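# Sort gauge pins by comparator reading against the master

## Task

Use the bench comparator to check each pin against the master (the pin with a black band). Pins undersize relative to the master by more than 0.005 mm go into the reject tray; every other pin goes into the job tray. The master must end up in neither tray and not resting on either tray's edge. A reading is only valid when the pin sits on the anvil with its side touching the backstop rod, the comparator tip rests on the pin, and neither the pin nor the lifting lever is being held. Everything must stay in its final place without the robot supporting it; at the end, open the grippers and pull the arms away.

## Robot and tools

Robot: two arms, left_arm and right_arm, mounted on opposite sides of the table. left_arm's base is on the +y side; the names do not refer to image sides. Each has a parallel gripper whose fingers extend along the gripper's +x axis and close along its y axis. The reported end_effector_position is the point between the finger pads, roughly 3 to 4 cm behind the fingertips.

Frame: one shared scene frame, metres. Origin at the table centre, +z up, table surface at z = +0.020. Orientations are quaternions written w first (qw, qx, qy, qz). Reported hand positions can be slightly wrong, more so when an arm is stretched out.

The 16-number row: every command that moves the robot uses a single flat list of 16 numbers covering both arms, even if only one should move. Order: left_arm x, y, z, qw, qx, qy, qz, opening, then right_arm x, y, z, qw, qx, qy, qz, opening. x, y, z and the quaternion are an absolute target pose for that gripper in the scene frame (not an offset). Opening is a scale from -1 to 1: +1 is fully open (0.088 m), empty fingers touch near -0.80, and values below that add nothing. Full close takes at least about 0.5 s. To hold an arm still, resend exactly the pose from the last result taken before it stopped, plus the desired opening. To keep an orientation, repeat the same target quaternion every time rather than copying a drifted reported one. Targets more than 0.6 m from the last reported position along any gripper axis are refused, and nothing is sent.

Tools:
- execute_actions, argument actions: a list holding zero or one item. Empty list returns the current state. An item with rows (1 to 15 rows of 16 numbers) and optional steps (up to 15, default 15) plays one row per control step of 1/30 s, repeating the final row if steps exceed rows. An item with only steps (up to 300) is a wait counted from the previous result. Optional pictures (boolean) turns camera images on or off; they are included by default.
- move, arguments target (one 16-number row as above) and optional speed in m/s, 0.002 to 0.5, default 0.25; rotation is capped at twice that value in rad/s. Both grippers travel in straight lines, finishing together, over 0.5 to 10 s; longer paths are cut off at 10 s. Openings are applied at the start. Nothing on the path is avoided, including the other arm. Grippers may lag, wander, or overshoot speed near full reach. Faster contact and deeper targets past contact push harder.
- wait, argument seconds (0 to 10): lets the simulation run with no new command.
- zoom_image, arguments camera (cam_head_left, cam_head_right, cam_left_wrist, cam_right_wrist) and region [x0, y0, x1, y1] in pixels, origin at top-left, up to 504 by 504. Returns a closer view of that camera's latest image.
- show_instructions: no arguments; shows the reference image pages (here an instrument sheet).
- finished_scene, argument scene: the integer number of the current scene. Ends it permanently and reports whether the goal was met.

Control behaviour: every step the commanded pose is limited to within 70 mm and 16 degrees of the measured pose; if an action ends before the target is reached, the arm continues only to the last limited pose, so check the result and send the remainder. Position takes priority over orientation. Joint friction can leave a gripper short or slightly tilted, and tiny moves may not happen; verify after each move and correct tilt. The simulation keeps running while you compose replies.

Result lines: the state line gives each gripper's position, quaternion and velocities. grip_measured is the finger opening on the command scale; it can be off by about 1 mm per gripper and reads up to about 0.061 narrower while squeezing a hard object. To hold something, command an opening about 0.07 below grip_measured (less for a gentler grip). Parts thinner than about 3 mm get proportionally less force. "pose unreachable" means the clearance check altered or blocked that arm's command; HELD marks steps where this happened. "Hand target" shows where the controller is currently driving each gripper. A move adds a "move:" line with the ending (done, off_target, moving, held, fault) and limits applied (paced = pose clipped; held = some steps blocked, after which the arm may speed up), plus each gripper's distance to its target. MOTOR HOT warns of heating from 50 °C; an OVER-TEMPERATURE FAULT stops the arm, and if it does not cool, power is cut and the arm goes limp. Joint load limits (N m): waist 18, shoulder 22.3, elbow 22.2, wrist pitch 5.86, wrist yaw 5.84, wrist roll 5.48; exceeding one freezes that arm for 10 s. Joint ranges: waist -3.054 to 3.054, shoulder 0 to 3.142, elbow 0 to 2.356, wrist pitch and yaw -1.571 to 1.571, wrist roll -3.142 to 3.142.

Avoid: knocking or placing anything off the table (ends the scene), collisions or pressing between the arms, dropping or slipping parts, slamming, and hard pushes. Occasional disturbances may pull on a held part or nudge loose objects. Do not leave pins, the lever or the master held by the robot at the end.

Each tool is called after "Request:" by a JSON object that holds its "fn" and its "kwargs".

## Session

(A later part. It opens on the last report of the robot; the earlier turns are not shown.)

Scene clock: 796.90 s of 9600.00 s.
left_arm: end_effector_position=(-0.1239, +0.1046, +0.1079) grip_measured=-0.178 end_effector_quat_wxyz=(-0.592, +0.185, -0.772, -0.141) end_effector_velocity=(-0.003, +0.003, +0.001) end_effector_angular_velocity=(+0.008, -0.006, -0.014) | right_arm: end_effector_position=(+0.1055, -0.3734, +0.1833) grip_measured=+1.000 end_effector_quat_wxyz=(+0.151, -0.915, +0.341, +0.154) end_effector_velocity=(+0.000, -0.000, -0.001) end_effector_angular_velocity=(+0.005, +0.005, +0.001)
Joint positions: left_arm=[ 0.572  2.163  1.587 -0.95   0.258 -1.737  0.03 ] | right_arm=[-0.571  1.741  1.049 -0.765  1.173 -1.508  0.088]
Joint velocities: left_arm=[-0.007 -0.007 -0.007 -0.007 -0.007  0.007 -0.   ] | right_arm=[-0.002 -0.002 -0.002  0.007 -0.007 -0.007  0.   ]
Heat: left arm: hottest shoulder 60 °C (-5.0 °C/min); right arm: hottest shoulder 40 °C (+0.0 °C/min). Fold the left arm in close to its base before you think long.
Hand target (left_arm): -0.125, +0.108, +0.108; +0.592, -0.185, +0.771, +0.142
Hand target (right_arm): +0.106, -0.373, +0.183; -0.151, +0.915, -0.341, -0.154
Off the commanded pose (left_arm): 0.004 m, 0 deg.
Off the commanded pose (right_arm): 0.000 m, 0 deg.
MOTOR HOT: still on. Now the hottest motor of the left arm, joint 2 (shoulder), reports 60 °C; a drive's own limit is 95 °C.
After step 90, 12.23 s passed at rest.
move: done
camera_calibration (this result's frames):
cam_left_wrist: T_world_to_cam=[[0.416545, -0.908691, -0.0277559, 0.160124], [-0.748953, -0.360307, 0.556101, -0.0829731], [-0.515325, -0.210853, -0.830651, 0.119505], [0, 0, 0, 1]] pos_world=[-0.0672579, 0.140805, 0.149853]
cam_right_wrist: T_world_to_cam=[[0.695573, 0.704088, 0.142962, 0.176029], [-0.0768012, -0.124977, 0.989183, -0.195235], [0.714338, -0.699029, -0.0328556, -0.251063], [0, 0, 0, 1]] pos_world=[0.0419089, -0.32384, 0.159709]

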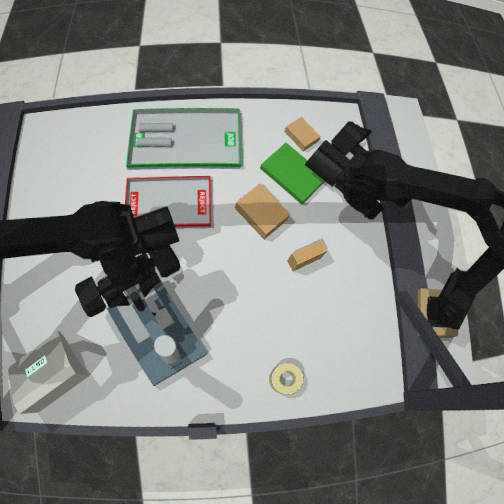

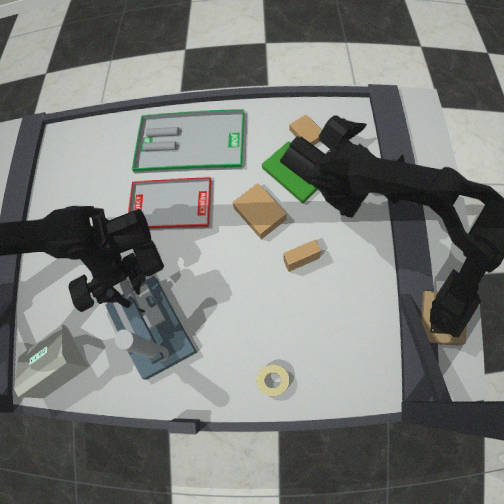

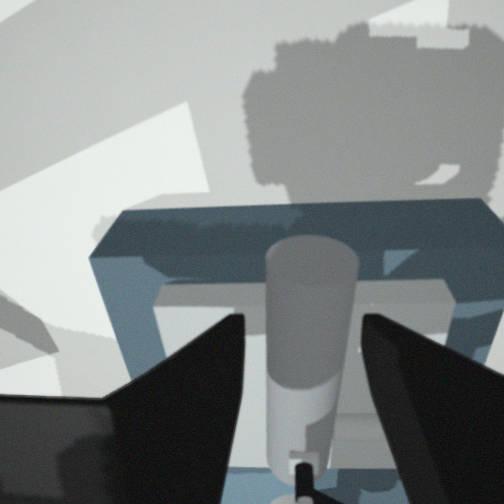

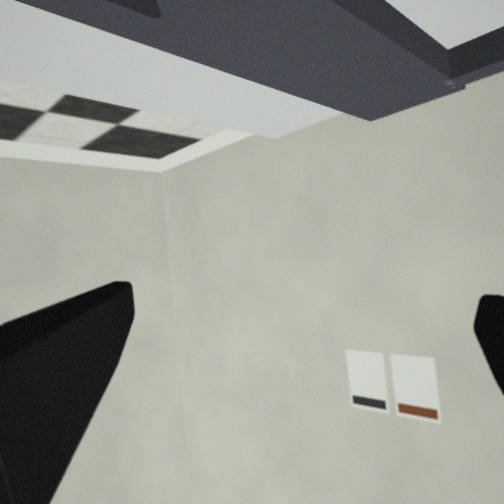

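Request:
{"fn": "execute_actions", "kwargs": {"actions": [{"rows": [[-0.1252, 0.1078, 0.1085, 0.5919, -0.1852, 0.7714, 0.1421, -0.26, 0.1055, -0.3734, 0.1833, 0.151, -0.915, 0.341, 0.154, 1.0],[-0.1252, 0.1078, 0.1085, 0.5919, -0.1852, 0.7714, 0.1421, -0.33, 0.1055, -0.3734, 0.1833, 0.151, -0.915, 0.341, 0.154, 1.0],[-0.1252, 0.1078, 0.1085, 0.5919, -0.1852, 0.7714, 0.1421, -0.35, 0.1055, -0.3734, 0.1833, 0.151, -0.915, 0.341, 0.154, 1.0],[-0.1252, 0.1078, 0.1085, 0.5919, -0.1852, 0.7714, 0.1421, -0.37, 0.1055, -0.3734, 0.1833, 0.151, -0.915, 0.341, 0.154, 1.0],[-0.1252, 0.1078, 0.1085, 0.5919, -0.1852, 0.7714, 0.1421, -0.39, 0.1055, -0.3734, 0.1833, 0.151, -0.915, 0.341, 0.154, 1.0],[-0.1252, 0.1078, 0.1085, 0.5919, -0.1852, 0.7714, 0.1421, -0.41, 0.1055, -0.3734, 0.1833, 0.151, -0.915, 0.341, 0.154, 1.0],[-0.1252, 0.1078, 0.1085, 0.5919, -0.1852, 0.7714, 0.1421, -0.43, 0.1055, -0.3734, 0.1833, 0.151, -0.915, 0.341, 0.154, 1.0],[-0.1252, 0.1078, 0.1085, 0.5919, -0.1852, 0.7714, 0.1421, -0.45, 0.1055, -0.3734, 0.1833, 0.151, -0.915, 0.341, 0.154, 1.0],[-0.1252, 0.1078, 0.1085, 0.5919, -0.1852, 0.7714, 0.1421, -0.47, 0.1055, -0.3734, 0.1833, 0.151, -0.915, 0.341, 0.154, 1.0],[-0.1252, 0.1078, 0.1085, 0.5919, -0.1852, 0.7714, 0.1421, -0.50, 0.1055, -0.3734, 0.1833, 0.151, -0.915, 0.341, 0.154, 1.0],[-0.1252, 0.1078, 0.1085, 0.5919, -0.1852, 0.7714, 0.1421, -0.53, 0.1055, -0.3734, 0.1833, 0.151, -0.915, 0.341, 0.154, 1.0],[-0.1252, 0.1078, 0.1085, 0.5919, -0.1852, 0.7714, 0.1421, -0.56, 0.1055, -0.3734, 0.1833, 0.151, -0.915, 0.341, 0.154, 1.0]], "steps": 15}], "pictures": false}}

Request:
{"fn": "move", "kwargs": {"target": [-0.1320, 0.1225, 0.1085, 0.5919, -0.1852, 0.7714, 0.1421, -0.56, 0.1055, -0.3734, 0.1833, 0.151, -0.915, 0.341, 0.154, 1.0], "speed": 0.015}}

Scene clock: 808.47 s of 9600.00 s.
left_arm: end_effector_position=(-0.1238, +0.1046, +0.1081) grip_measured=-0.465 end_effector_quat_wxyz=(-0.592, +0.186, -0.771, -0.140) end_effector_velocity=(-0.001, +0.002, +0.000) end_effector_angular_velocity=(+0.011, -0.004, +0.005) | right_arm: end_effector_position=(+0.1055, -0.3734, +0.1833) grip_measured=+1.000 end_effector_quat_wxyz=(+0.151, -0.915, +0.341, +0.154) end_effector_velocity=(-0.001, -0.002, -0.000) end_effector_angular_velocity=(-0.024, +0.029, +0.007)
Joint positions: left_arm=[ 0.572  2.162  1.586 -0.949  0.258 -1.737  0.016] | right_arm=[-0.571  1.741  1.049 -0.765  1.173 -1.508  0.088]
Joint velocities: left_arm=[-0.002 -0.002 -0.002 -0.007 -0.007 -0.007  0.   ] | right_arm=[-0.002 -0.002  0.002 -0.022 -0.007 -0.022  0.   ]
Heat: left arm: hottest shoulder 62 °C (-1.0 °C/min); right arm: hottest shoulder 40 °C (+0.0 °C/min). Fold the left arm in close to its base before you think long.
Hand target (left_arm): -0.125, +0.108, +0.108; +0.592, -0.185, +0.771, +0.142
Hand target (right_arm): +0.106, -0.373, +0.183; -0.151, +0.915, -0.341, -0.154
Off the commanded pose (left_arm): 0.003 m, 0 deg.
Off the commanded pose (right_arm): 0.000 m, 0 deg.
MOTOR HOT: still on. Now the hottest motor of the left arm, joint 2 (shoulder), reports 62 °C; a drive's own limit is 95 °C.
Steps of this call (steps 1 to 90: nothing new was sent; then 8.07 s passed at rest; steps 91 to 105: all 15 steps of this action). Readings (end_effector_position):
91: left_arm (-0.1239, +0.1045, +0.1080) | right_arm (+0.1055, -0.3734, +0.1833)
92: left_arm (-0.1239, +0.1045, +0.1080) | right_arm (+0.1055, -0.3734, +0.1833)
94: left_arm (-0.1239, +0.1045, +0.1080) | right_arm (+0.1055, -0.3734, +0.1833)
98: left_arm (-0.1239, +0.1046, +0.1079) | right_arm (+0.1055, -0.3734, +0.1833)
105: the state above

Scene clock: 810.23 s of 9600.00 s.
left_arm: end_effector_position=(-0.1294, +0.1191, +0.1074) grip_measured=-0.465 end_effector_quat_wxyz=(-0.592, +0.186, -0.771, -0.141) end_effector_velocity=(-0.002, +0.001, -0.000) end_effector_angular_velocity=(+0.002, -0.007, +0.000) | right_arm: end_effector_position=(+0.1055, -0.3734, +0.1833) grip_measured=+1.000 end_effector_quat_wxyz=(+0.151, -0.915, +0.341, +0.154) end_effector_velocity=(-0.003, -0.005, +0.001) end_effector_angular_velocity=(-0.038, +0.023, -0.000)
Joint positions: left_arm=[ 0.57   2.106  1.495 -0.912  0.258 -1.741  0.016] | right_arm=[-0.571  1.741  1.049 -0.765  1.173 -1.508  0.088]
Joint velocities: left_arm=[-0.007 -0.007 -0.012  0.007 -0.007 -0.007  0.   ] | right_arm=[-0.002 -0.002 -0.002 -0.037  0.007 -0.007  0.   ]
Heat: left arm: hottest shoulder 62 °C (-1.0 °C/min); right arm: hottest shoulder 40 °C (+0.0 °C/min). Fold the left arm in close to its base before you think long.
Hand target (left_arm): -0.132, +0.122, +0.108; +0.592, -0.185, +0.771, +0.142
Hand target (right_arm): +0.106, -0.373, +0.183; -0.151, +0.915, -0.341, -0.154
Off the commanded pose (left_arm): 0.004 m, 0 deg.
Off the commanded pose (right_arm): 0.000 m, 0 deg.
MOTOR HOT: still on. Now the hottest motor of the left arm, joint 2 (shoulder), reports 62 °C; a drive's own limit is 95 °C.
move: done
camera_calibration (this result's frames):
cam_left_wrist: T_world_to_cam=[[0.417505, -0.908271, -0.0270837, 0.175587], [-0.748807, -0.360784, 0.555989, -0.0815124], [-0.514759, -0.211848, -0.830749, 0.119482], [0, 0, 0, 1]] pos_world=[-0.0728412, 0.155384, 0.149335]
cam_right_wrist: T_world_to_cam=[[0.695573, 0.704088, 0.142962, 0.176029], [-0.0768012, -0.124977, 0.989183, -0.195235], [0.714338, -0.699029, -0.0328556, -0.251063], [0, 0, 0, 1]] pos_world=[0.0419089, -0.32384, 0.159709]

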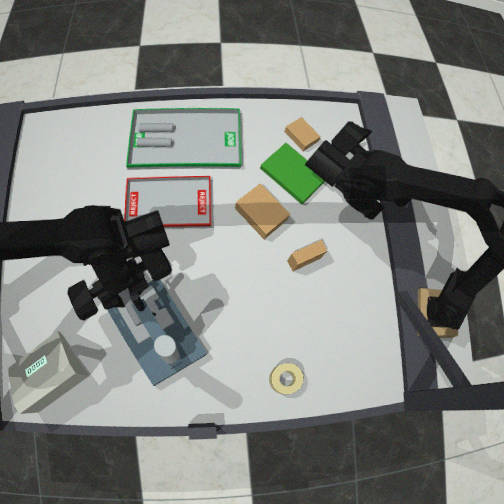

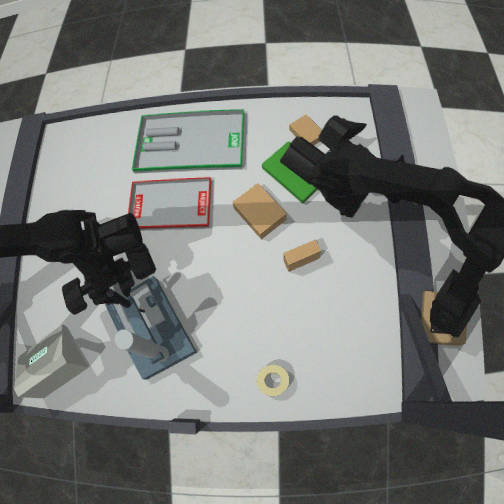

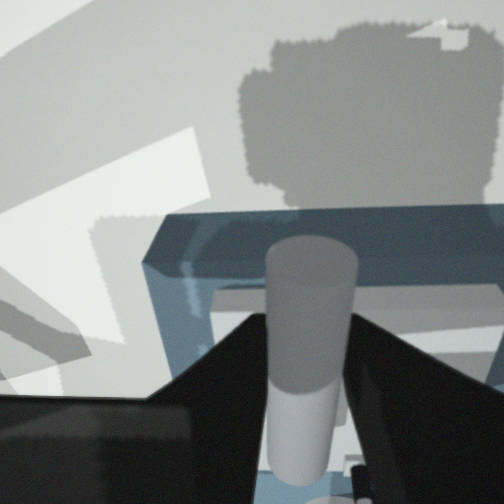

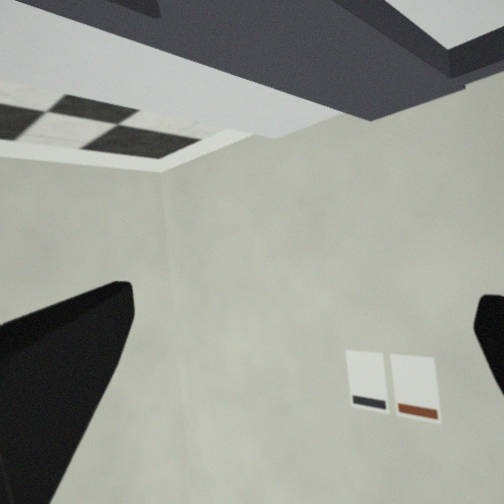

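Display back to 0.000. Push in again.

Request:
{"fn": "move", "kwargs": {"target": [-0.1205, 0.1005, 0.1045, 0.5919, -0.1852, 0.7714, 0.1421, -0.55, 0.1055, -0.3734, 0.1833, 0.151, -0.915, 0.341, 0.154, 1.0], "speed": 0.009}}

Request:
{"fn": "execute_actions", "kwargs": {"actions": [{"rows": [[-0.1225, 0.1028, 0.1060, 0.5919, -0.1852, 0.7714, 0.1421, -0.50, 0.1055, -0.3734, 0.1833, 0.151, -0.915, 0.341, 0.154, 1.0],[-0.1230, 0.1035, 0.1065, 0.5919, -0.1852, 0.7714, 0.1421, -0.46, 0.1055, -0.3734, 0.1833, 0.151, -0.915, 0.341, 0.154, 1.0],[-0.1230, 0.1035, 0.1065, 0.5919, -0.1852, 0.7714, 0.1421, -0.43, 0.1055, -0.3734, 0.1833, 0.151, -0.915, 0.341, 0.154, 1.0],[-0.1230, 0.1035, 0.1065, 0.5919, -0.1852, 0.7714, 0.1421, -0.40, 0.1055, -0.3734, 0.1833, 0.151, -0.915, 0.341, 0.154, 1.0],[-0.1230, 0.1035, 0.1065, 0.5919, -0.1852, 0.7714, 0.1421, -0.36, 0.1055, -0.3734, 0.1833, 0.151, -0.915, 0.341, 0.154, 1.0],[-0.1230, 0.1035, 0.1065, 0.5919, -0.1852, 0.7714, 0.1421, -0.30, 0.1055, -0.3734, 0.1833, 0.151, -0.915, 0.341, 0.154, 1.0],[-0.1230, 0.1035, 0.1065, 0.5919, -0.1852, 0.7714, 0.1421, -0.22, 0.1055, -0.3734, 0.1833, 0.151, -0.915, 0.341, 0.154, 1.0],[-0.1230, 0.1035, 0.1065, 0.5919, -0.1852, 0.7714, 0.1421, -0.14, 0.1055, -0.3734, 0.1833, 0.151, -0.915, 0.341, 0.154, 1.0]], "steps": 15}], "pictures": false}}

Request:
{"fn": "wait", "kwargs": {"seconds": 1.0}}

Request:
{"fn": "zoom_image", "kwargs": {"camera": "cam_head_left", "region": [22, 352, 52, 382]}}

Request:
{"fn": "zoom_image", "kwargs": {"camera": "cam_left_wrist", "region": [220, 340, 420, 504]}}

Scene clock: 820.80 s of 9600.00 s.
left_arm: end_effector_position=(-0.1233, +0.1042, +0.1084) grip_measured=-0.465 end_effector_quat_wxyz=(-0.592, +0.185, -0.771, -0.142) end_effector_velocity=(-0.003, +0.002, +0.001) end_effector_angular_velocity=(+0.012, +0.011, -0.010) | right_arm: end_effector_position=(+0.1055, -0.3734, +0.1833) grip_measured=+1.000 end_effector_quat_wxyz=(+0.151, -0.915, +0.341, +0.154) end_effector_velocity=(-0.000, -0.001, +0.000) end_effector_angular_velocity=(-0.002, +0.011, +0.001)
Joint positions: left_arm=[ 0.573  2.167  1.595 -0.958  0.258 -1.737  0.016] | right_arm=[-0.571  1.741  1.049 -0.765  1.173 -1.508  0.088]
Joint velocities: left_arm=[-0.002  0.002  0.007 -0.022  0.007  0.007 -0.   ] | right_arm=[-0.002 -0.002  0.002 -0.007 -0.007 -0.007  0.   ]
Heat: left arm: hottest shoulder 63 °C (+3.0 °C/min); right arm: hottest shoulder 40 °C (+0.0 °C/min). Fold the left arm in close to its base before you think long.
Hand target (left_arm): -0.120, +0.101, +0.105; +0.592, -0.185, +0.771, +0.142
Hand target (right_arm): +0.106, -0.373, +0.183; -0.151, +0.915, -0.341, -0.154
Off the commanded pose (left_arm): 0.006 m, 0 deg.
Off the commanded pose (right_arm): 0.000 m, 0 deg.
MOTOR HOT: still on. Now the hottest motor of the left arm, joint 2 (shoulder), reports 63 °C; a drive's own limit is 95 °C.
After step 90, 5.00 s passed at rest.
move: done
camera_calibration (this result's frames):
cam_left_wrist: T_world_to_cam=[[0.417259, -0.908256, -0.0310707, 0.15998], [-0.748488, -0.362849, 0.555073, -0.0825056], [-0.515423, -0.208353, -0.831221, 0.119897], [0, 0, 0, 1]] pos_world=[-0.06671, 0.140346, 0.150428]
cam_right_wrist: T_world_to_cam=[[0.695573, 0.704088, 0.142962, 0.176029], [-0.0768012, -0.124977, 0.989183, -0.195235], [0.714338, -0.699029, -0.0328556, -0.251063], [0, 0, 0, 1]] pos_world=[0.0419089, -0.32384, 0.159709]

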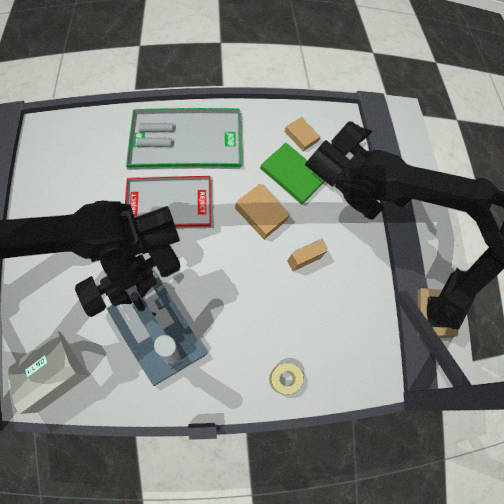

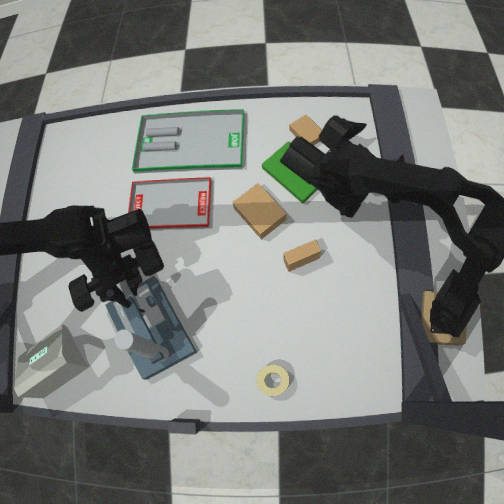

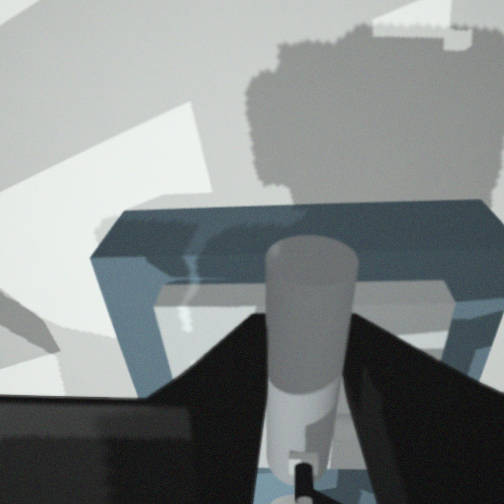

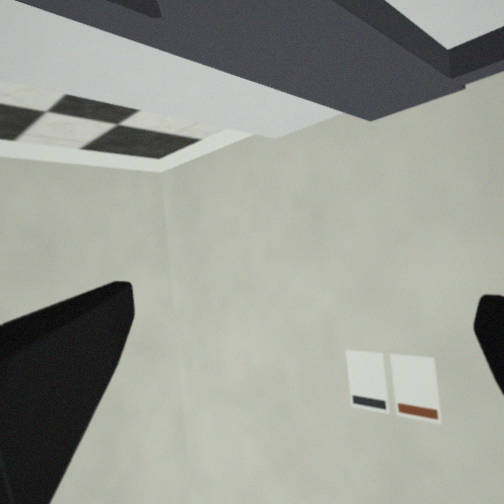

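Scene clock: 821.30 s of 9600.00 s.
left_arm: end_effector_position=(-0.1231, +0.1033, +0.1084) grip_measured=-0.162 end_effector_quat_wxyz=(-0.592, +0.186, -0.771, -0.140) end_effector_velocity=(-0.001, -0.003, +0.002) end_effector_angular_velocity=(-0.016, +0.002, -0.010) | right_arm: end_effector_position=(+0.1055, -0.3734, +0.1833) grip_measured=+1.000 end_effector_quat_wxyz=(+0.151, -0.915, +0.341, +0.154) end_effector_velocity=(-0.001, -0.002, -0.001) end_effector_angular_velocity=(-0.006, +0.015, +0.001)
Joint positions: left_arm=[ 0.573  2.167  1.595 -0.953  0.258 -1.737  0.031] | right_arm=[-0.571  1.741  1.049 -0.765  1.173 -1.508  0.088]
Joint velocities: left_arm=[-0.002 -0.002  0.002  0.007  0.007  0.007  0.009] | right_arm=[-0.002 -0.002 -0.002 -0.007 -0.007 -0.007  0.   ]
Heat: left arm: hottest shoulder 63 °C (+3.0 °C/min); right arm: hottest shoulder 40 °C (+0.0 °C/min). Fold the left arm in close to its base before you think long.
Hand target (left_arm): -0.123, +0.104, +0.107; +0.592, -0.185, +0.771, +0.142
Hand target (right_arm): +0.106, -0.373, +0.183; -0.151, +0.915, -0.341, -0.154
Off the commanded pose (left_arm): 0.002 m, 0 deg.
Off the commanded pose (right_arm): 0.000 m, 0 deg.
MOTOR HOT: still on. Now the hottest motor of the left arm, joint 2 (shoulder), reports 63 °C; a drive's own limit is 95 °C.
Steps of this call (steps 1 to 15: all 15 steps of this action). Readings (end_effector_position):
1: left_arm (-0.1233, +0.1042, +0.1084) | right_arm (+0.1055, -0.3734, +0.1833)
2: left_arm (-0.1233, +0.1042, +0.1084) | right_arm (+0.1055, -0.3734, +0.1833)
4: left_arm (-0.1233, +0.1042, +0.1084) | right_arm (+0.1055, -0.3734, +0.1833)
8: left_arm (-0.1231, +0.1034, +0.1084) | right_arm (+0.1055, -0.3734, +0.1833)
15: the state above

Scene clock: 822.30 s of 9600.00 s.
left_arm: end_effector_position=(-0.1231, +0.1033, +0.1084) grip_measured=-0.142 end_effector_quat_wxyz=(-0.592, +0.186, -0.771, -0.140) end_effector_velocity=(+0.002, +0.001, -0.001) end_effector_angular_velocity=(+0.002, -0.007, +0.010) | right_arm: end_effector_position=(+0.1055, -0.3734, +0.1833) grip_measured=+1.000 end_effector_quat_wxyz=(+0.151, -0.915, +0.341, +0.154) end_effector_velocity=(-0.004, -0.003, -0.001) end_effector_angular_velocity=(-0.038, +0.042, +0.012)
Joint positions: left_arm=[ 0.573  2.167  1.595 -0.953  0.258 -1.737  0.032] | right_arm=[-0.571  1.741  1.049 -0.765  1.173 -1.508  0.088]
Joint velocities: left_arm=[ 0.002 -0.002 -0.007  0.007 -0.007 -0.007 -0.   ] | right_arm=[ 0.002 -0.002 -0.002 -0.037 -0.007 -0.022  0.   ]
Heat: left arm: hottest shoulder 63 °C (+3.0 °C/min); right arm: hottest shoulder 40 °C (+0.0 °C/min). Fold the left arm in close to its base before you think long.
Hand target (left_arm): -0.123, +0.104, +0.107; +0.592, -0.185, +0.771, +0.142
Hand target (right_arm): +0.106, -0.373, +0.183; -0.151, +0.915, -0.341, -0.154
Off the commanded pose (left_arm): 0.002 m, 0 deg.
Off the commanded pose (right_arm): 0.000 m, 0 deg.
MOTOR HOT: still on. Now the hottest motor of the left arm, joint 2 (shoulder), reports 63 °C; a drive's own limit is 95 °C.
Steps of this call (steps 1 to 30: nothing new was sent). Readings (end_effector_position):
1: left_arm (-0.1231, +0.1033, +0.1084) | right_arm (+0.1055, -0.3734, +0.1833)
2: left_arm (-0.1231, +0.1033, +0.1084) | right_arm (+0.1055, -0.3734, +0.1833)
4: left_arm (-0.1231, +0.1033, +0.1084) | right_arm (+0.1055, -0.3734, +0.1833)
8: left_arm (-0.1231, +0.1033, +0.1084) | right_arm (+0.1055, -0.3734, +0.1833)
30: the state above
camera_calibration (this result's frames):
cam_left_wrist: T_world_to_cam=[[0.417273, -0.908392, -0.0265743, 0.158549], [-0.749067, -0.36035, 0.555919, -0.083119], [-0.514569, -0.212064, -0.830812, 0.120317], [0, 0, 0, 1]] pos_world=[-0.0665086, 0.139588, 0.150382]
cam_right_wrist: T_world_to_cam=[[0.695573, 0.704088, 0.142962, 0.176029], [-0.0768012, -0.124977, 0.989183, -0.195235], [0.714338, -0.699029, -0.0328556, -0.251063], [0, 0, 0, 1]] pos_world=[0.0419089, -0.32384, 0.159709]

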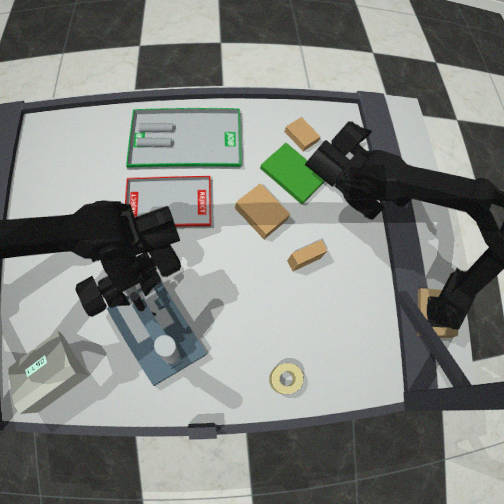

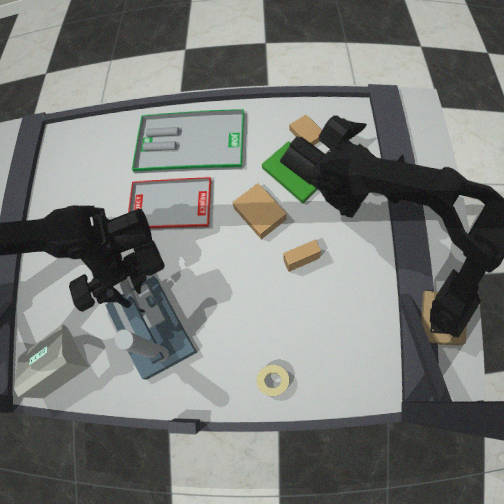

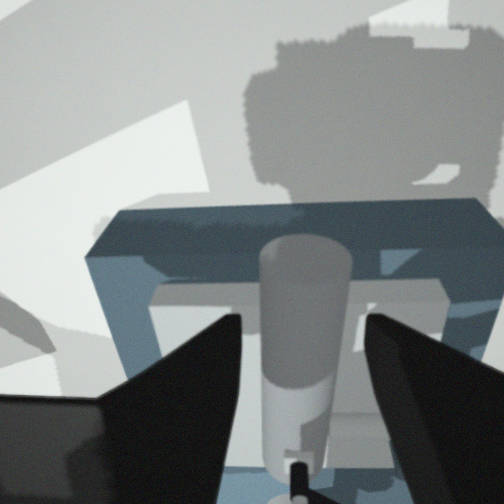

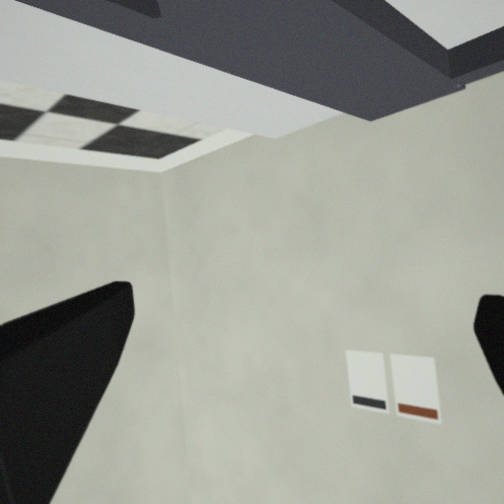

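Region (22, 352, 52, 382) of cam_head_left's 504x504 image, scaled by 16.800, with more detail than that image has.

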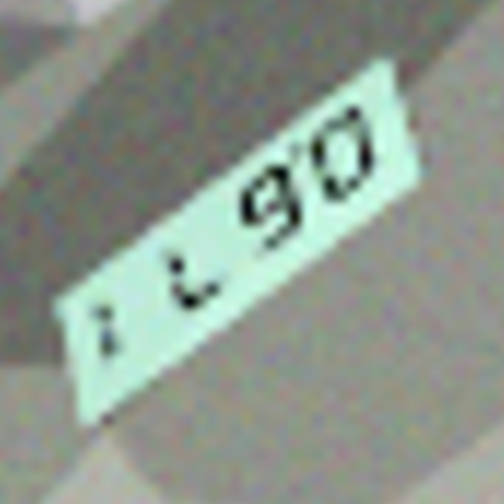

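Region (220, 340, 420, 504) of cam_left_wrist's 504x504 image, scaled by 2.520, with more detail than that image has; it fills the top 413 rows of this view, and the rest is white.

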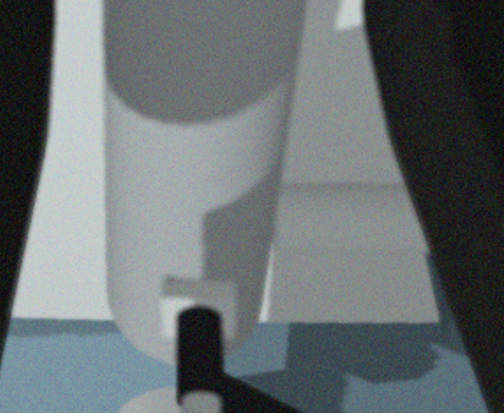

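Request:
{"fn": "execute_actions", "kwargs": {"actions": []}}

Scene clock: 832.53 s of 9600.00 s.
left_arm: end_effector_position=(-0.1231, +0.1033, +0.1084) grip_measured=-0.142 end_effector_quat_wxyz=(-0.592, +0.186, -0.771, -0.140) end_effector_velocity=(-0.005, +0.001, +0.001) end_effector_angular_velocity=(+0.010, +0.012, +0.014) | right_arm: end_effector_position=(+0.1055, -0.3734, +0.1833) grip_measured=+1.000 end_effector_quat_wxyz=(+0.151, -0.915, +0.341, +0.154) end_effector_velocity=(+0.000, -0.002, +0.000) end_effector_angular_velocity=(+0.008, +0.003, -0.009)
Joint positions: left_arm=[ 0.573  2.167  1.595 -0.953  0.258 -1.737  0.032] | right_arm=[-0.571  1.741  1.049 -0.765  1.173 -1.508  0.088]
Joint velocities: left_arm=[-0.007 -0.002 -0.002 -0.007  0.007 -0.022 -0.   ] | right_arm=[-0.007 -0.002  0.002 -0.007 -0.007  0.007  0.   ]
Heat: left arm: hottest shoulder 62 °C (+4.0 °C/min); right arm: hottest shoulder 40 °C (+0.0 °C/min). Fold the left arm in close to its base before you think long.
Hand target (left_arm): -0.123, +0.104, +0.107; +0.592, -0.185, +0.771, +0.142
Hand target (right_arm): +0.106, -0.373, +0.183; -0.151, +0.915, -0.341, -0.154
Off the commanded pose (left_arm): 0.002 m, 0 deg.
Off the commanded pose (right_arm): 0.000 m, 0 deg.
MOTOR HOT: still on. Now the hottest motor of the left arm, joint 2 (shoulder), reports 62 °C; a drive's own limit is 95 °C.
Steps of this call (steps 1 to 90: nothing new was sent; then 7.23 s passed at rest). Readings (end_effector_position):
1: left_arm (-0.1231, +0.1033, +0.1084) | right_arm (+0.1055, -0.3734, +0.1833)
2: left_arm (-0.1231, +0.1033, +0.1084) | right_arm (+0.1055, -0.3734, +0.1833)
4: left_arm (-0.1231, +0.1033, +0.1084) | right_arm (+0.1055, -0.3734, +0.1833)
8: left_arm (-0.1231, +0.1033, +0.1084) | right_arm (+0.1055, -0.3734, +0.1833)
90: the state above
camera_calibration (this result's frames):
cam_left_wrist: T_world_to_cam=[[0.417273, -0.908392, -0.0265743, 0.158549], [-0.749067, -0.36035, 0.555919, -0.083119], [-0.514569, -0.212064, -0.830812, 0.120317], [0, 0, 0, 1]] pos_world=[-0.0665086, 0.139588, 0.150382]
cam_right_wrist: T_world_to_cam=[[0.695573, 0.704088, 0.142962, 0.176029], [-0.0768012, -0.124977, 0.989183, -0.195235], [0.714338, -0.699029, -0.0328556, -0.251063], [0, 0, 0, 1]] pos_world=[0.0419089, -0.32384, 0.159709]

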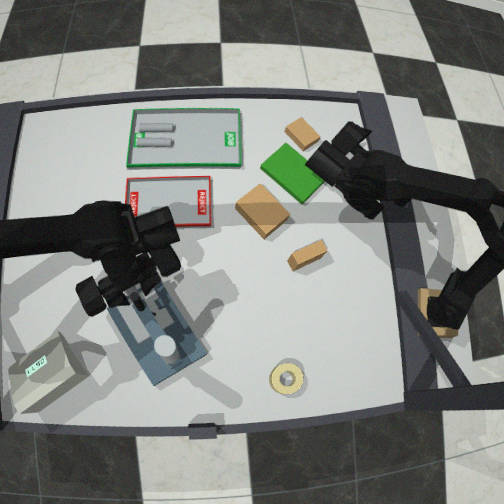

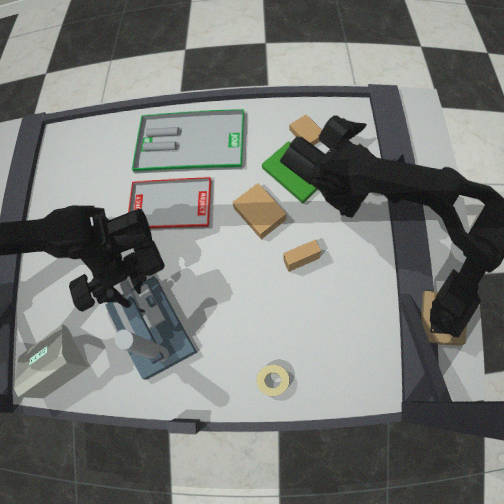

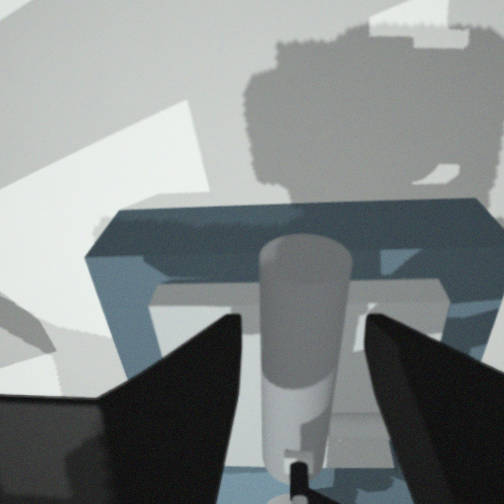

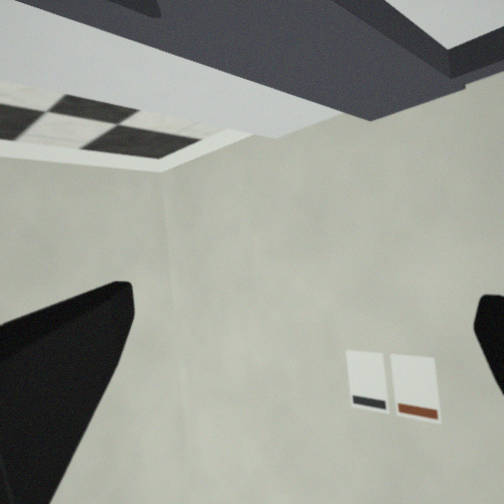

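Request:
{"fn": "zoom_image", "kwargs": {"camera": "cam_head_left", "region": [17, 347, 57, 387]}}

Region (17, 347, 57, 387) of cam_head_left's 504x504 image, scaled by 12.600, with more detail than that image has.

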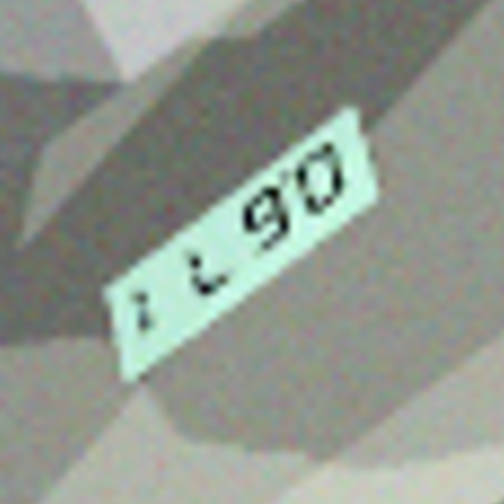

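Request:
{"fn": "move", "kwargs": {"target": [-0.1245, 0.1062, 0.1090, 0.5919, -0.1852, 0.7714, 0.1421, -0.18, 0.1055, -0.3734, 0.1833, 0.151, -0.915, 0.341, 0.154, 1.0], "speed": 0.01}}

Scene clock: 851.70 s of 9600.00 s.
left_arm: end_effector_position=(-0.1231, +0.1033, +0.1084) grip_measured=-0.178 end_effector_quat_wxyz=(-0.592, +0.186, -0.771, -0.140) end_effector_velocity=(+0.001, +0.003, -0.001) end_effector_angular_velocity=(+0.015, -0.018, +0.006) | right_arm: end_effector_position=(+0.1055, -0.3734, +0.1833) grip_measured=+1.000 end_effector_quat_wxyz=(+0.151, -0.915, +0.341, +0.154) end_effector_velocity=(-0.001, -0.002, -0.001) end_effector_angular_velocity=(-0.006, +0.015, +0.001)
Joint positions: left_arm=[ 0.573  2.167  1.595 -0.953  0.258 -1.737  0.03 ] | right_arm=[-0.571  1.741  1.049 -0.765  1.173 -1.508  0.088]
Joint velocities: left_arm=[-0.002 -0.002 -0.002 -0.007 -0.022 -0.007 -0.   ] | right_arm=[-0.002 -0.002 -0.002 -0.007 -0.007 -0.007  0.   ]
Heat: left arm: hottest shoulder 62 °C (+3.0 °C/min); right arm: hottest shoulder 40 °C (+0.0 °C/min). Fold the left arm in close to its base before you think long.
Hand target (left_arm): -0.124, +0.106, +0.109; +0.592, -0.185, +0.771, +0.142
Hand target (right_arm): +0.106, -0.373, +0.183; -0.151, +0.915, -0.341, -0.154
Off the commanded pose (left_arm): 0.003 m, 0 deg.
Off the commanded pose (right_arm): 0.000 m, 0 deg.
MOTOR HOT: still on. Now the hottest motor of the left arm, joint 2 (shoulder), reports 62 °C; a drive's own limit is 95 °C.
After step 90, 15.47 s passed at rest.
move: done
camera_calibration (this result's frames):
cam_left_wrist: T_world_to_cam=[[0.417273, -0.908392, -0.0265743, 0.158549], [-0.749067, -0.36035, 0.555919, -0.083119], [-0.514569, -0.212064, -0.830812, 0.120317], [0, 0, 0, 1]] pos_world=[-0.0665086, 0.139588, 0.150382]
cam_right_wrist: T_world_to_cam=[[0.695573, 0.704088, 0.142962, 0.176029], [-0.0768012, -0.124977, 0.989183, -0.195235], [0.714338, -0.699029, -0.0328556, -0.251063], [0, 0, 0, 1]] pos_world=[0.0419089, -0.32384, 0.159709]

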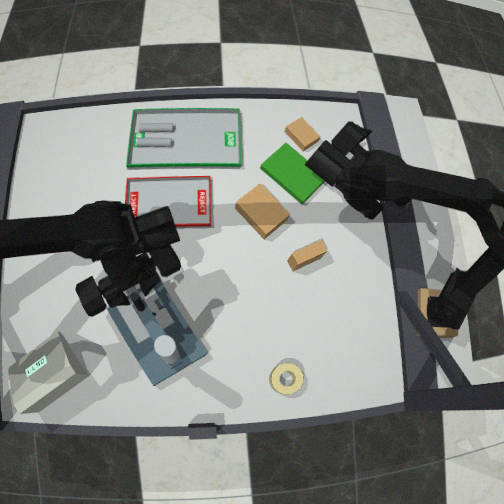

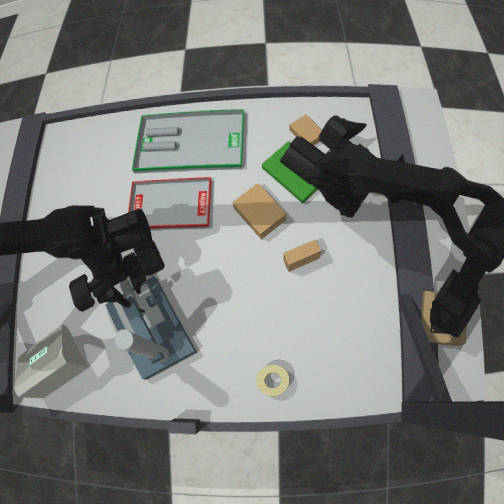

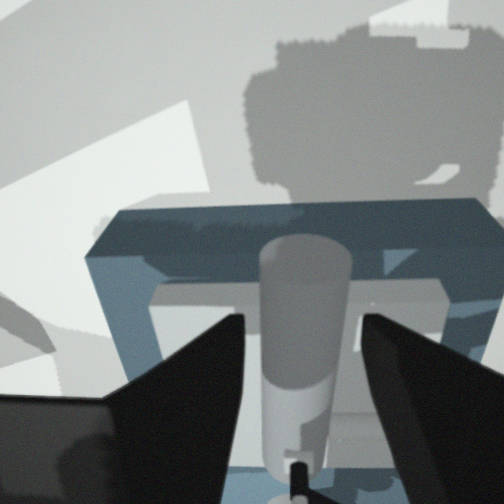

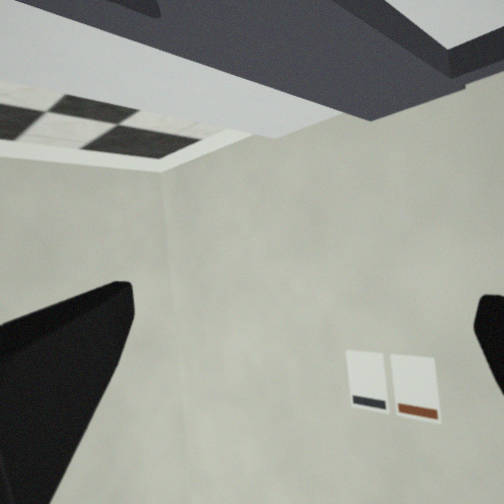

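Request:
{"fn": "execute_actions", "kwargs": {"actions": [{"rows": [[-0.1245, 0.1062, 0.1090, 0.5919, -0.1852, 0.7714, 0.1421, -0.26, 0.1055, -0.3734, 0.1833, 0.151, -0.915, 0.341, 0.154, 1.0], [-0.1245, 0.1062, 0.1090, 0.5919, -0.1852, 0.7714, 0.1421, -0.31, 0.1055, -0.3734, 0.1833, 0.151, -0.915, 0.341, 0.154, 1.0], [-0.1245, 0.1062, 0.1090, 0.5919, -0.1852, 0.7714, 0.1421, -0.35, 0.1055, -0.3734, 0.1833, 0.151, -0.915, 0.341, 0.154, 1.0], [-0.1245, 0.1062, 0.1090, 0.5919, -0.1852, 0.7714, 0.1421, -0.38, 0.1055, -0.3734, 0.1833, 0.151, -0.915, 0.341, 0.154, 1.0], [-0.1245, 0.1062, 0.1090, 0.5919, -0.1852, 0.7714, 0.1421, -0.41, 0.1055, -0.3734, 0.1833, 0.151, -0.915, 0.341, 0.154, 1.0], [-0.1245, 0.1062, 0.1090, 0.5919, -0.1852, 0.7714, 0.1421, -0.43, 0.1055, -0.3734, 0.1833, 0.151, -0.915, 0.341, 0.154, 1.0], [-0.1245, 0.1062, 0.1090, 0.5919, -0.1852, 0.7714, 0.1421, -0.45, 0.1055, -0.3734, 0.1833, 0.151, -0.915, 0.341, 0.154, 1.0], [-0.1245, 0.1062, 0.1090, 0.5919, -0.1852, 0.7714, 0.1421, -0.47, 0.1055, -0.3734, 0.1833, 0.151, -0.915, 0.341, 0.154, 1.0], [-0.1245, 0.1062, 0.1090, 0.5919, -0.1852, 0.7714, 0.1421, -0.49, 0.1055, -0.3734, 0.1833, 0.151, -0.915, 0.341, 0.154, 1.0], [-0.1245, 0.1062, 0.1090, 0.5919, -0.1852, 0.7714, 0.1421, -0.51, 0.1055, -0.3734, 0.1833, 0.151, -0.915, 0.341, 0.154, 1.0], [-0.1245, 0.1062, 0.1090, 0.5919, -0.1852, 0.7714, 0.1421, -0.53, 0.1055, -0.3734, 0.1833, 0.151, -0.915, 0.341, 0.154, 1.0], [-0.1245, 0.1062, 0.1090, 0.5919, -0.1852, 0.7714, 0.1421, -0.55, 0.1055, -0.3734, 0.1833, 0.151, -0.915, 0.341, 0.154, 1.0], [-0.1245, 0.1062, 0.1090, 0.5919, -0.1852, 0.7714, 0.1421, -0.57, 0.1055, -0.3734, 0.1833, 0.151, -0.915, 0.341, 0.154, 1.0]], "steps": 15}], "pictures": false}}

Request:
{"fn": "move", "kwargs": {"target": [-0.095, 0.128, 0.1135, 0.5919, -0.1852, 0.7714, 0.1421, -0.57, 0.1055, -0.3734, 0.1833, 0.151, -0.915, 0.341, 0.154, 1.0], "speed": 0.025}}

Scene clock: 862.47 s of 9600.00 s.
left_arm: end_effector_position=(-0.1235, +0.1040, +0.1085) grip_measured=-0.464 end_effector_quat_wxyz=(-0.592, +0.185, -0.771, -0.141) end_effector_velocity=(-0.000, +0.001, +0.001) end_effector_angular_velocity=(+0.006, -0.005, +0.005) | right_arm: end_effector_position=(+0.1055, -0.3734, +0.1833) grip_measured=+1.000 end_effector_quat_wxyz=(+0.151, -0.915, +0.341, +0.154) end_effector_velocity=(-0.000, -0.002, +0.001) end_effector_angular_velocity=(-0.016, +0.004, -0.000)
Joint positions: left_arm=[ 0.572  2.166  1.595 -0.956  0.258 -1.737  0.016] | right_arm=[-0.571  1.741  1.049 -0.765  1.173 -1.508  0.088]
Joint velocities: left_arm=[-0.002 -0.002  0.002 -0.007 -0.007 -0.007 -0.   ] | right_arm=[-0.002 -0.002 -0.002 -0.007  0.007 -0.007  0.   ]
Heat: left arm: hottest shoulder 64 °C (+3.0 °C/min); right arm: hottest shoulder 40 °C (+0.0 °C/min). Fold the left arm in close to its base before you think long.
Hand target (left_arm): -0.125, +0.106, +0.109; +0.592, -0.185, +0.771, +0.142
Hand target (right_arm): +0.106, -0.373, +0.183; -0.151, +0.915, -0.341, -0.154
Off the commanded pose (left_arm): 0.003 m, 0 deg.
Off the commanded pose (right_arm): 0.000 m, 0 deg.
MOTOR HOT: still on. Now the hottest motor of the left arm, joint 2 (shoulder), reports 64 °C; a drive's own limit is 95 °C.
Steps of this call (steps 1 to 90: nothing new was sent; then 7.27 s passed at rest; steps 91 to 105: all 15 steps of this action). Readings (end_effector_position):
91: left_arm (-0.1231, +0.1033, +0.1084) | right_arm (+0.1055, -0.3734, +0.1833)
92: left_arm (-0.1231, +0.1033, +0.1084) | right_arm (+0.1055, -0.3734, +0.1833)
94: left_arm (-0.1231, +0.1033, +0.1084) | right_arm (+0.1055, -0.3734, +0.1833)
98: left_arm (-0.1232, +0.1036, +0.1083) | right_arm (+0.1055, -0.3734, +0.1833)
105: the state above

Scene clock: 864.50 s of 9600.00 s.
left_arm: end_effector_position=(-0.0947, +0.1253, +0.1091) grip_measured=-0.464 end_effector_quat_wxyz=(-0.592, +0.184, -0.771, -0.145) end_effector_velocity=(+0.000, +0.000, +0.001) end_effector_angular_velocity=(-0.002, -0.009, +0.005) | right_arm: end_effector_position=(+0.1055, -0.3734, +0.1833) grip_measured=+1.000 end_effector_quat_wxyz=(+0.151, -0.915, +0.341, +0.154) end_effector_velocity=(-0.000, -0.001, -0.002) end_effector_angular_velocity=(+0.001, +0.008, +0.001)
Joint positions: left_arm=[ 0.657  2.138  1.552 -0.969  0.26  -1.653  0.016] | right_arm=[-0.571  1.741  1.049 -0.765  1.173 -1.508  0.088]
Joint velocities: left_arm=[-0.002 -0.007 -0.007  0.007 -0.007 -0.007 -0.   ] | right_arm=[-0.002 -0.002 -0.007  0.007 -0.007 -0.007  0.   ]
Heat: left arm: hottest shoulder 64 °C (+3.0 °C/min); right arm: hottest shoulder 40 °C (+0.0 °C/min). Fold the left arm in close to its base before you think long.
Hand target (left_arm): -0.095, +0.128, +0.113; +0.592, -0.185, +0.771, +0.142
Hand target (right_arm): +0.106, -0.373, +0.183; -0.151, +0.915, -0.341, -0.154
Off the commanded pose (left_arm): 0.005 m, 0 deg.
Off the commanded pose (right_arm): 0.000 m, 0 deg.
MOTOR HOT: still on. Now the hottest motor of the left arm, joint 2 (shoulder), reports 64 °C; a drive's own limit is 95 °C.
move: done
camera_calibration (this result's frames):
cam_left_wrist: T_world_to_cam=[[0.420063, -0.9068, -0.0355023, 0.167729], [-0.746516, -0.367528, 0.554651, -0.0529893], [-0.516005, -0.206485, -0.831326, 0.139334], [0, 0, 0, 1]] pos_world=[-0.0381168, 0.161392, 0.151177]
cam_right_wrist: T_world_to_cam=[[0.695573, 0.704088, 0.142962, 0.176029], [-0.0768012, -0.124977, 0.989183, -0.195235], [0.714338, -0.699029, -0.0328556, -0.251063], [0, 0, 0, 1]] pos_world=[0.0419089, -0.32384, 0.159709]

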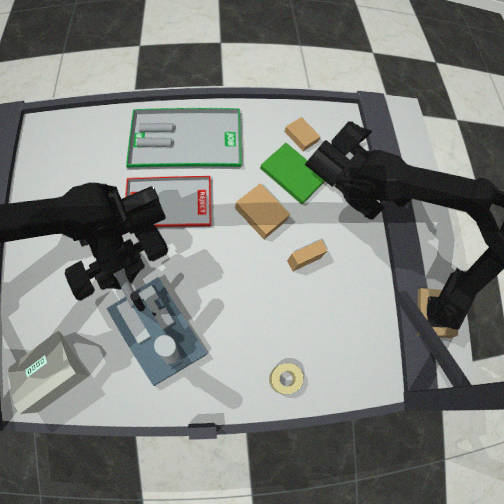

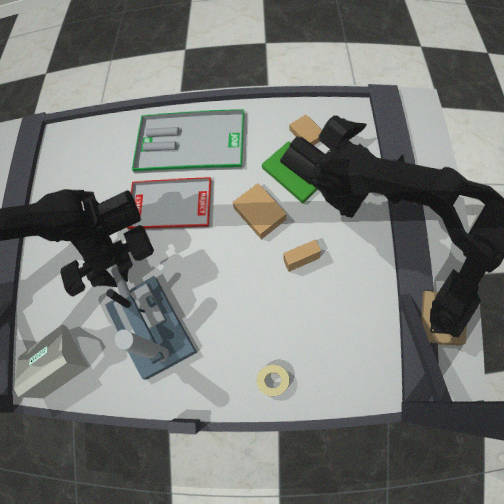

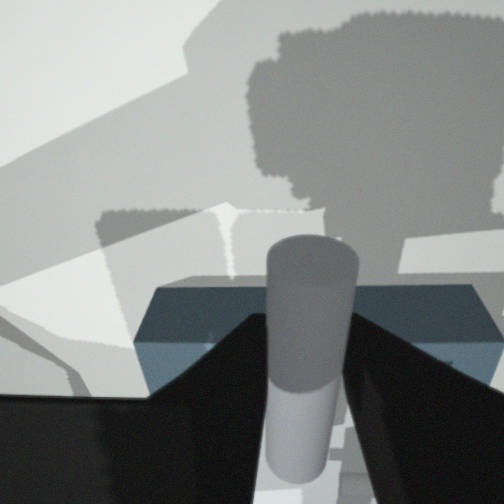

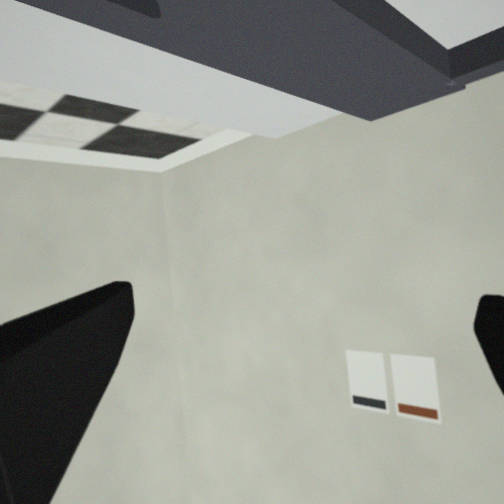

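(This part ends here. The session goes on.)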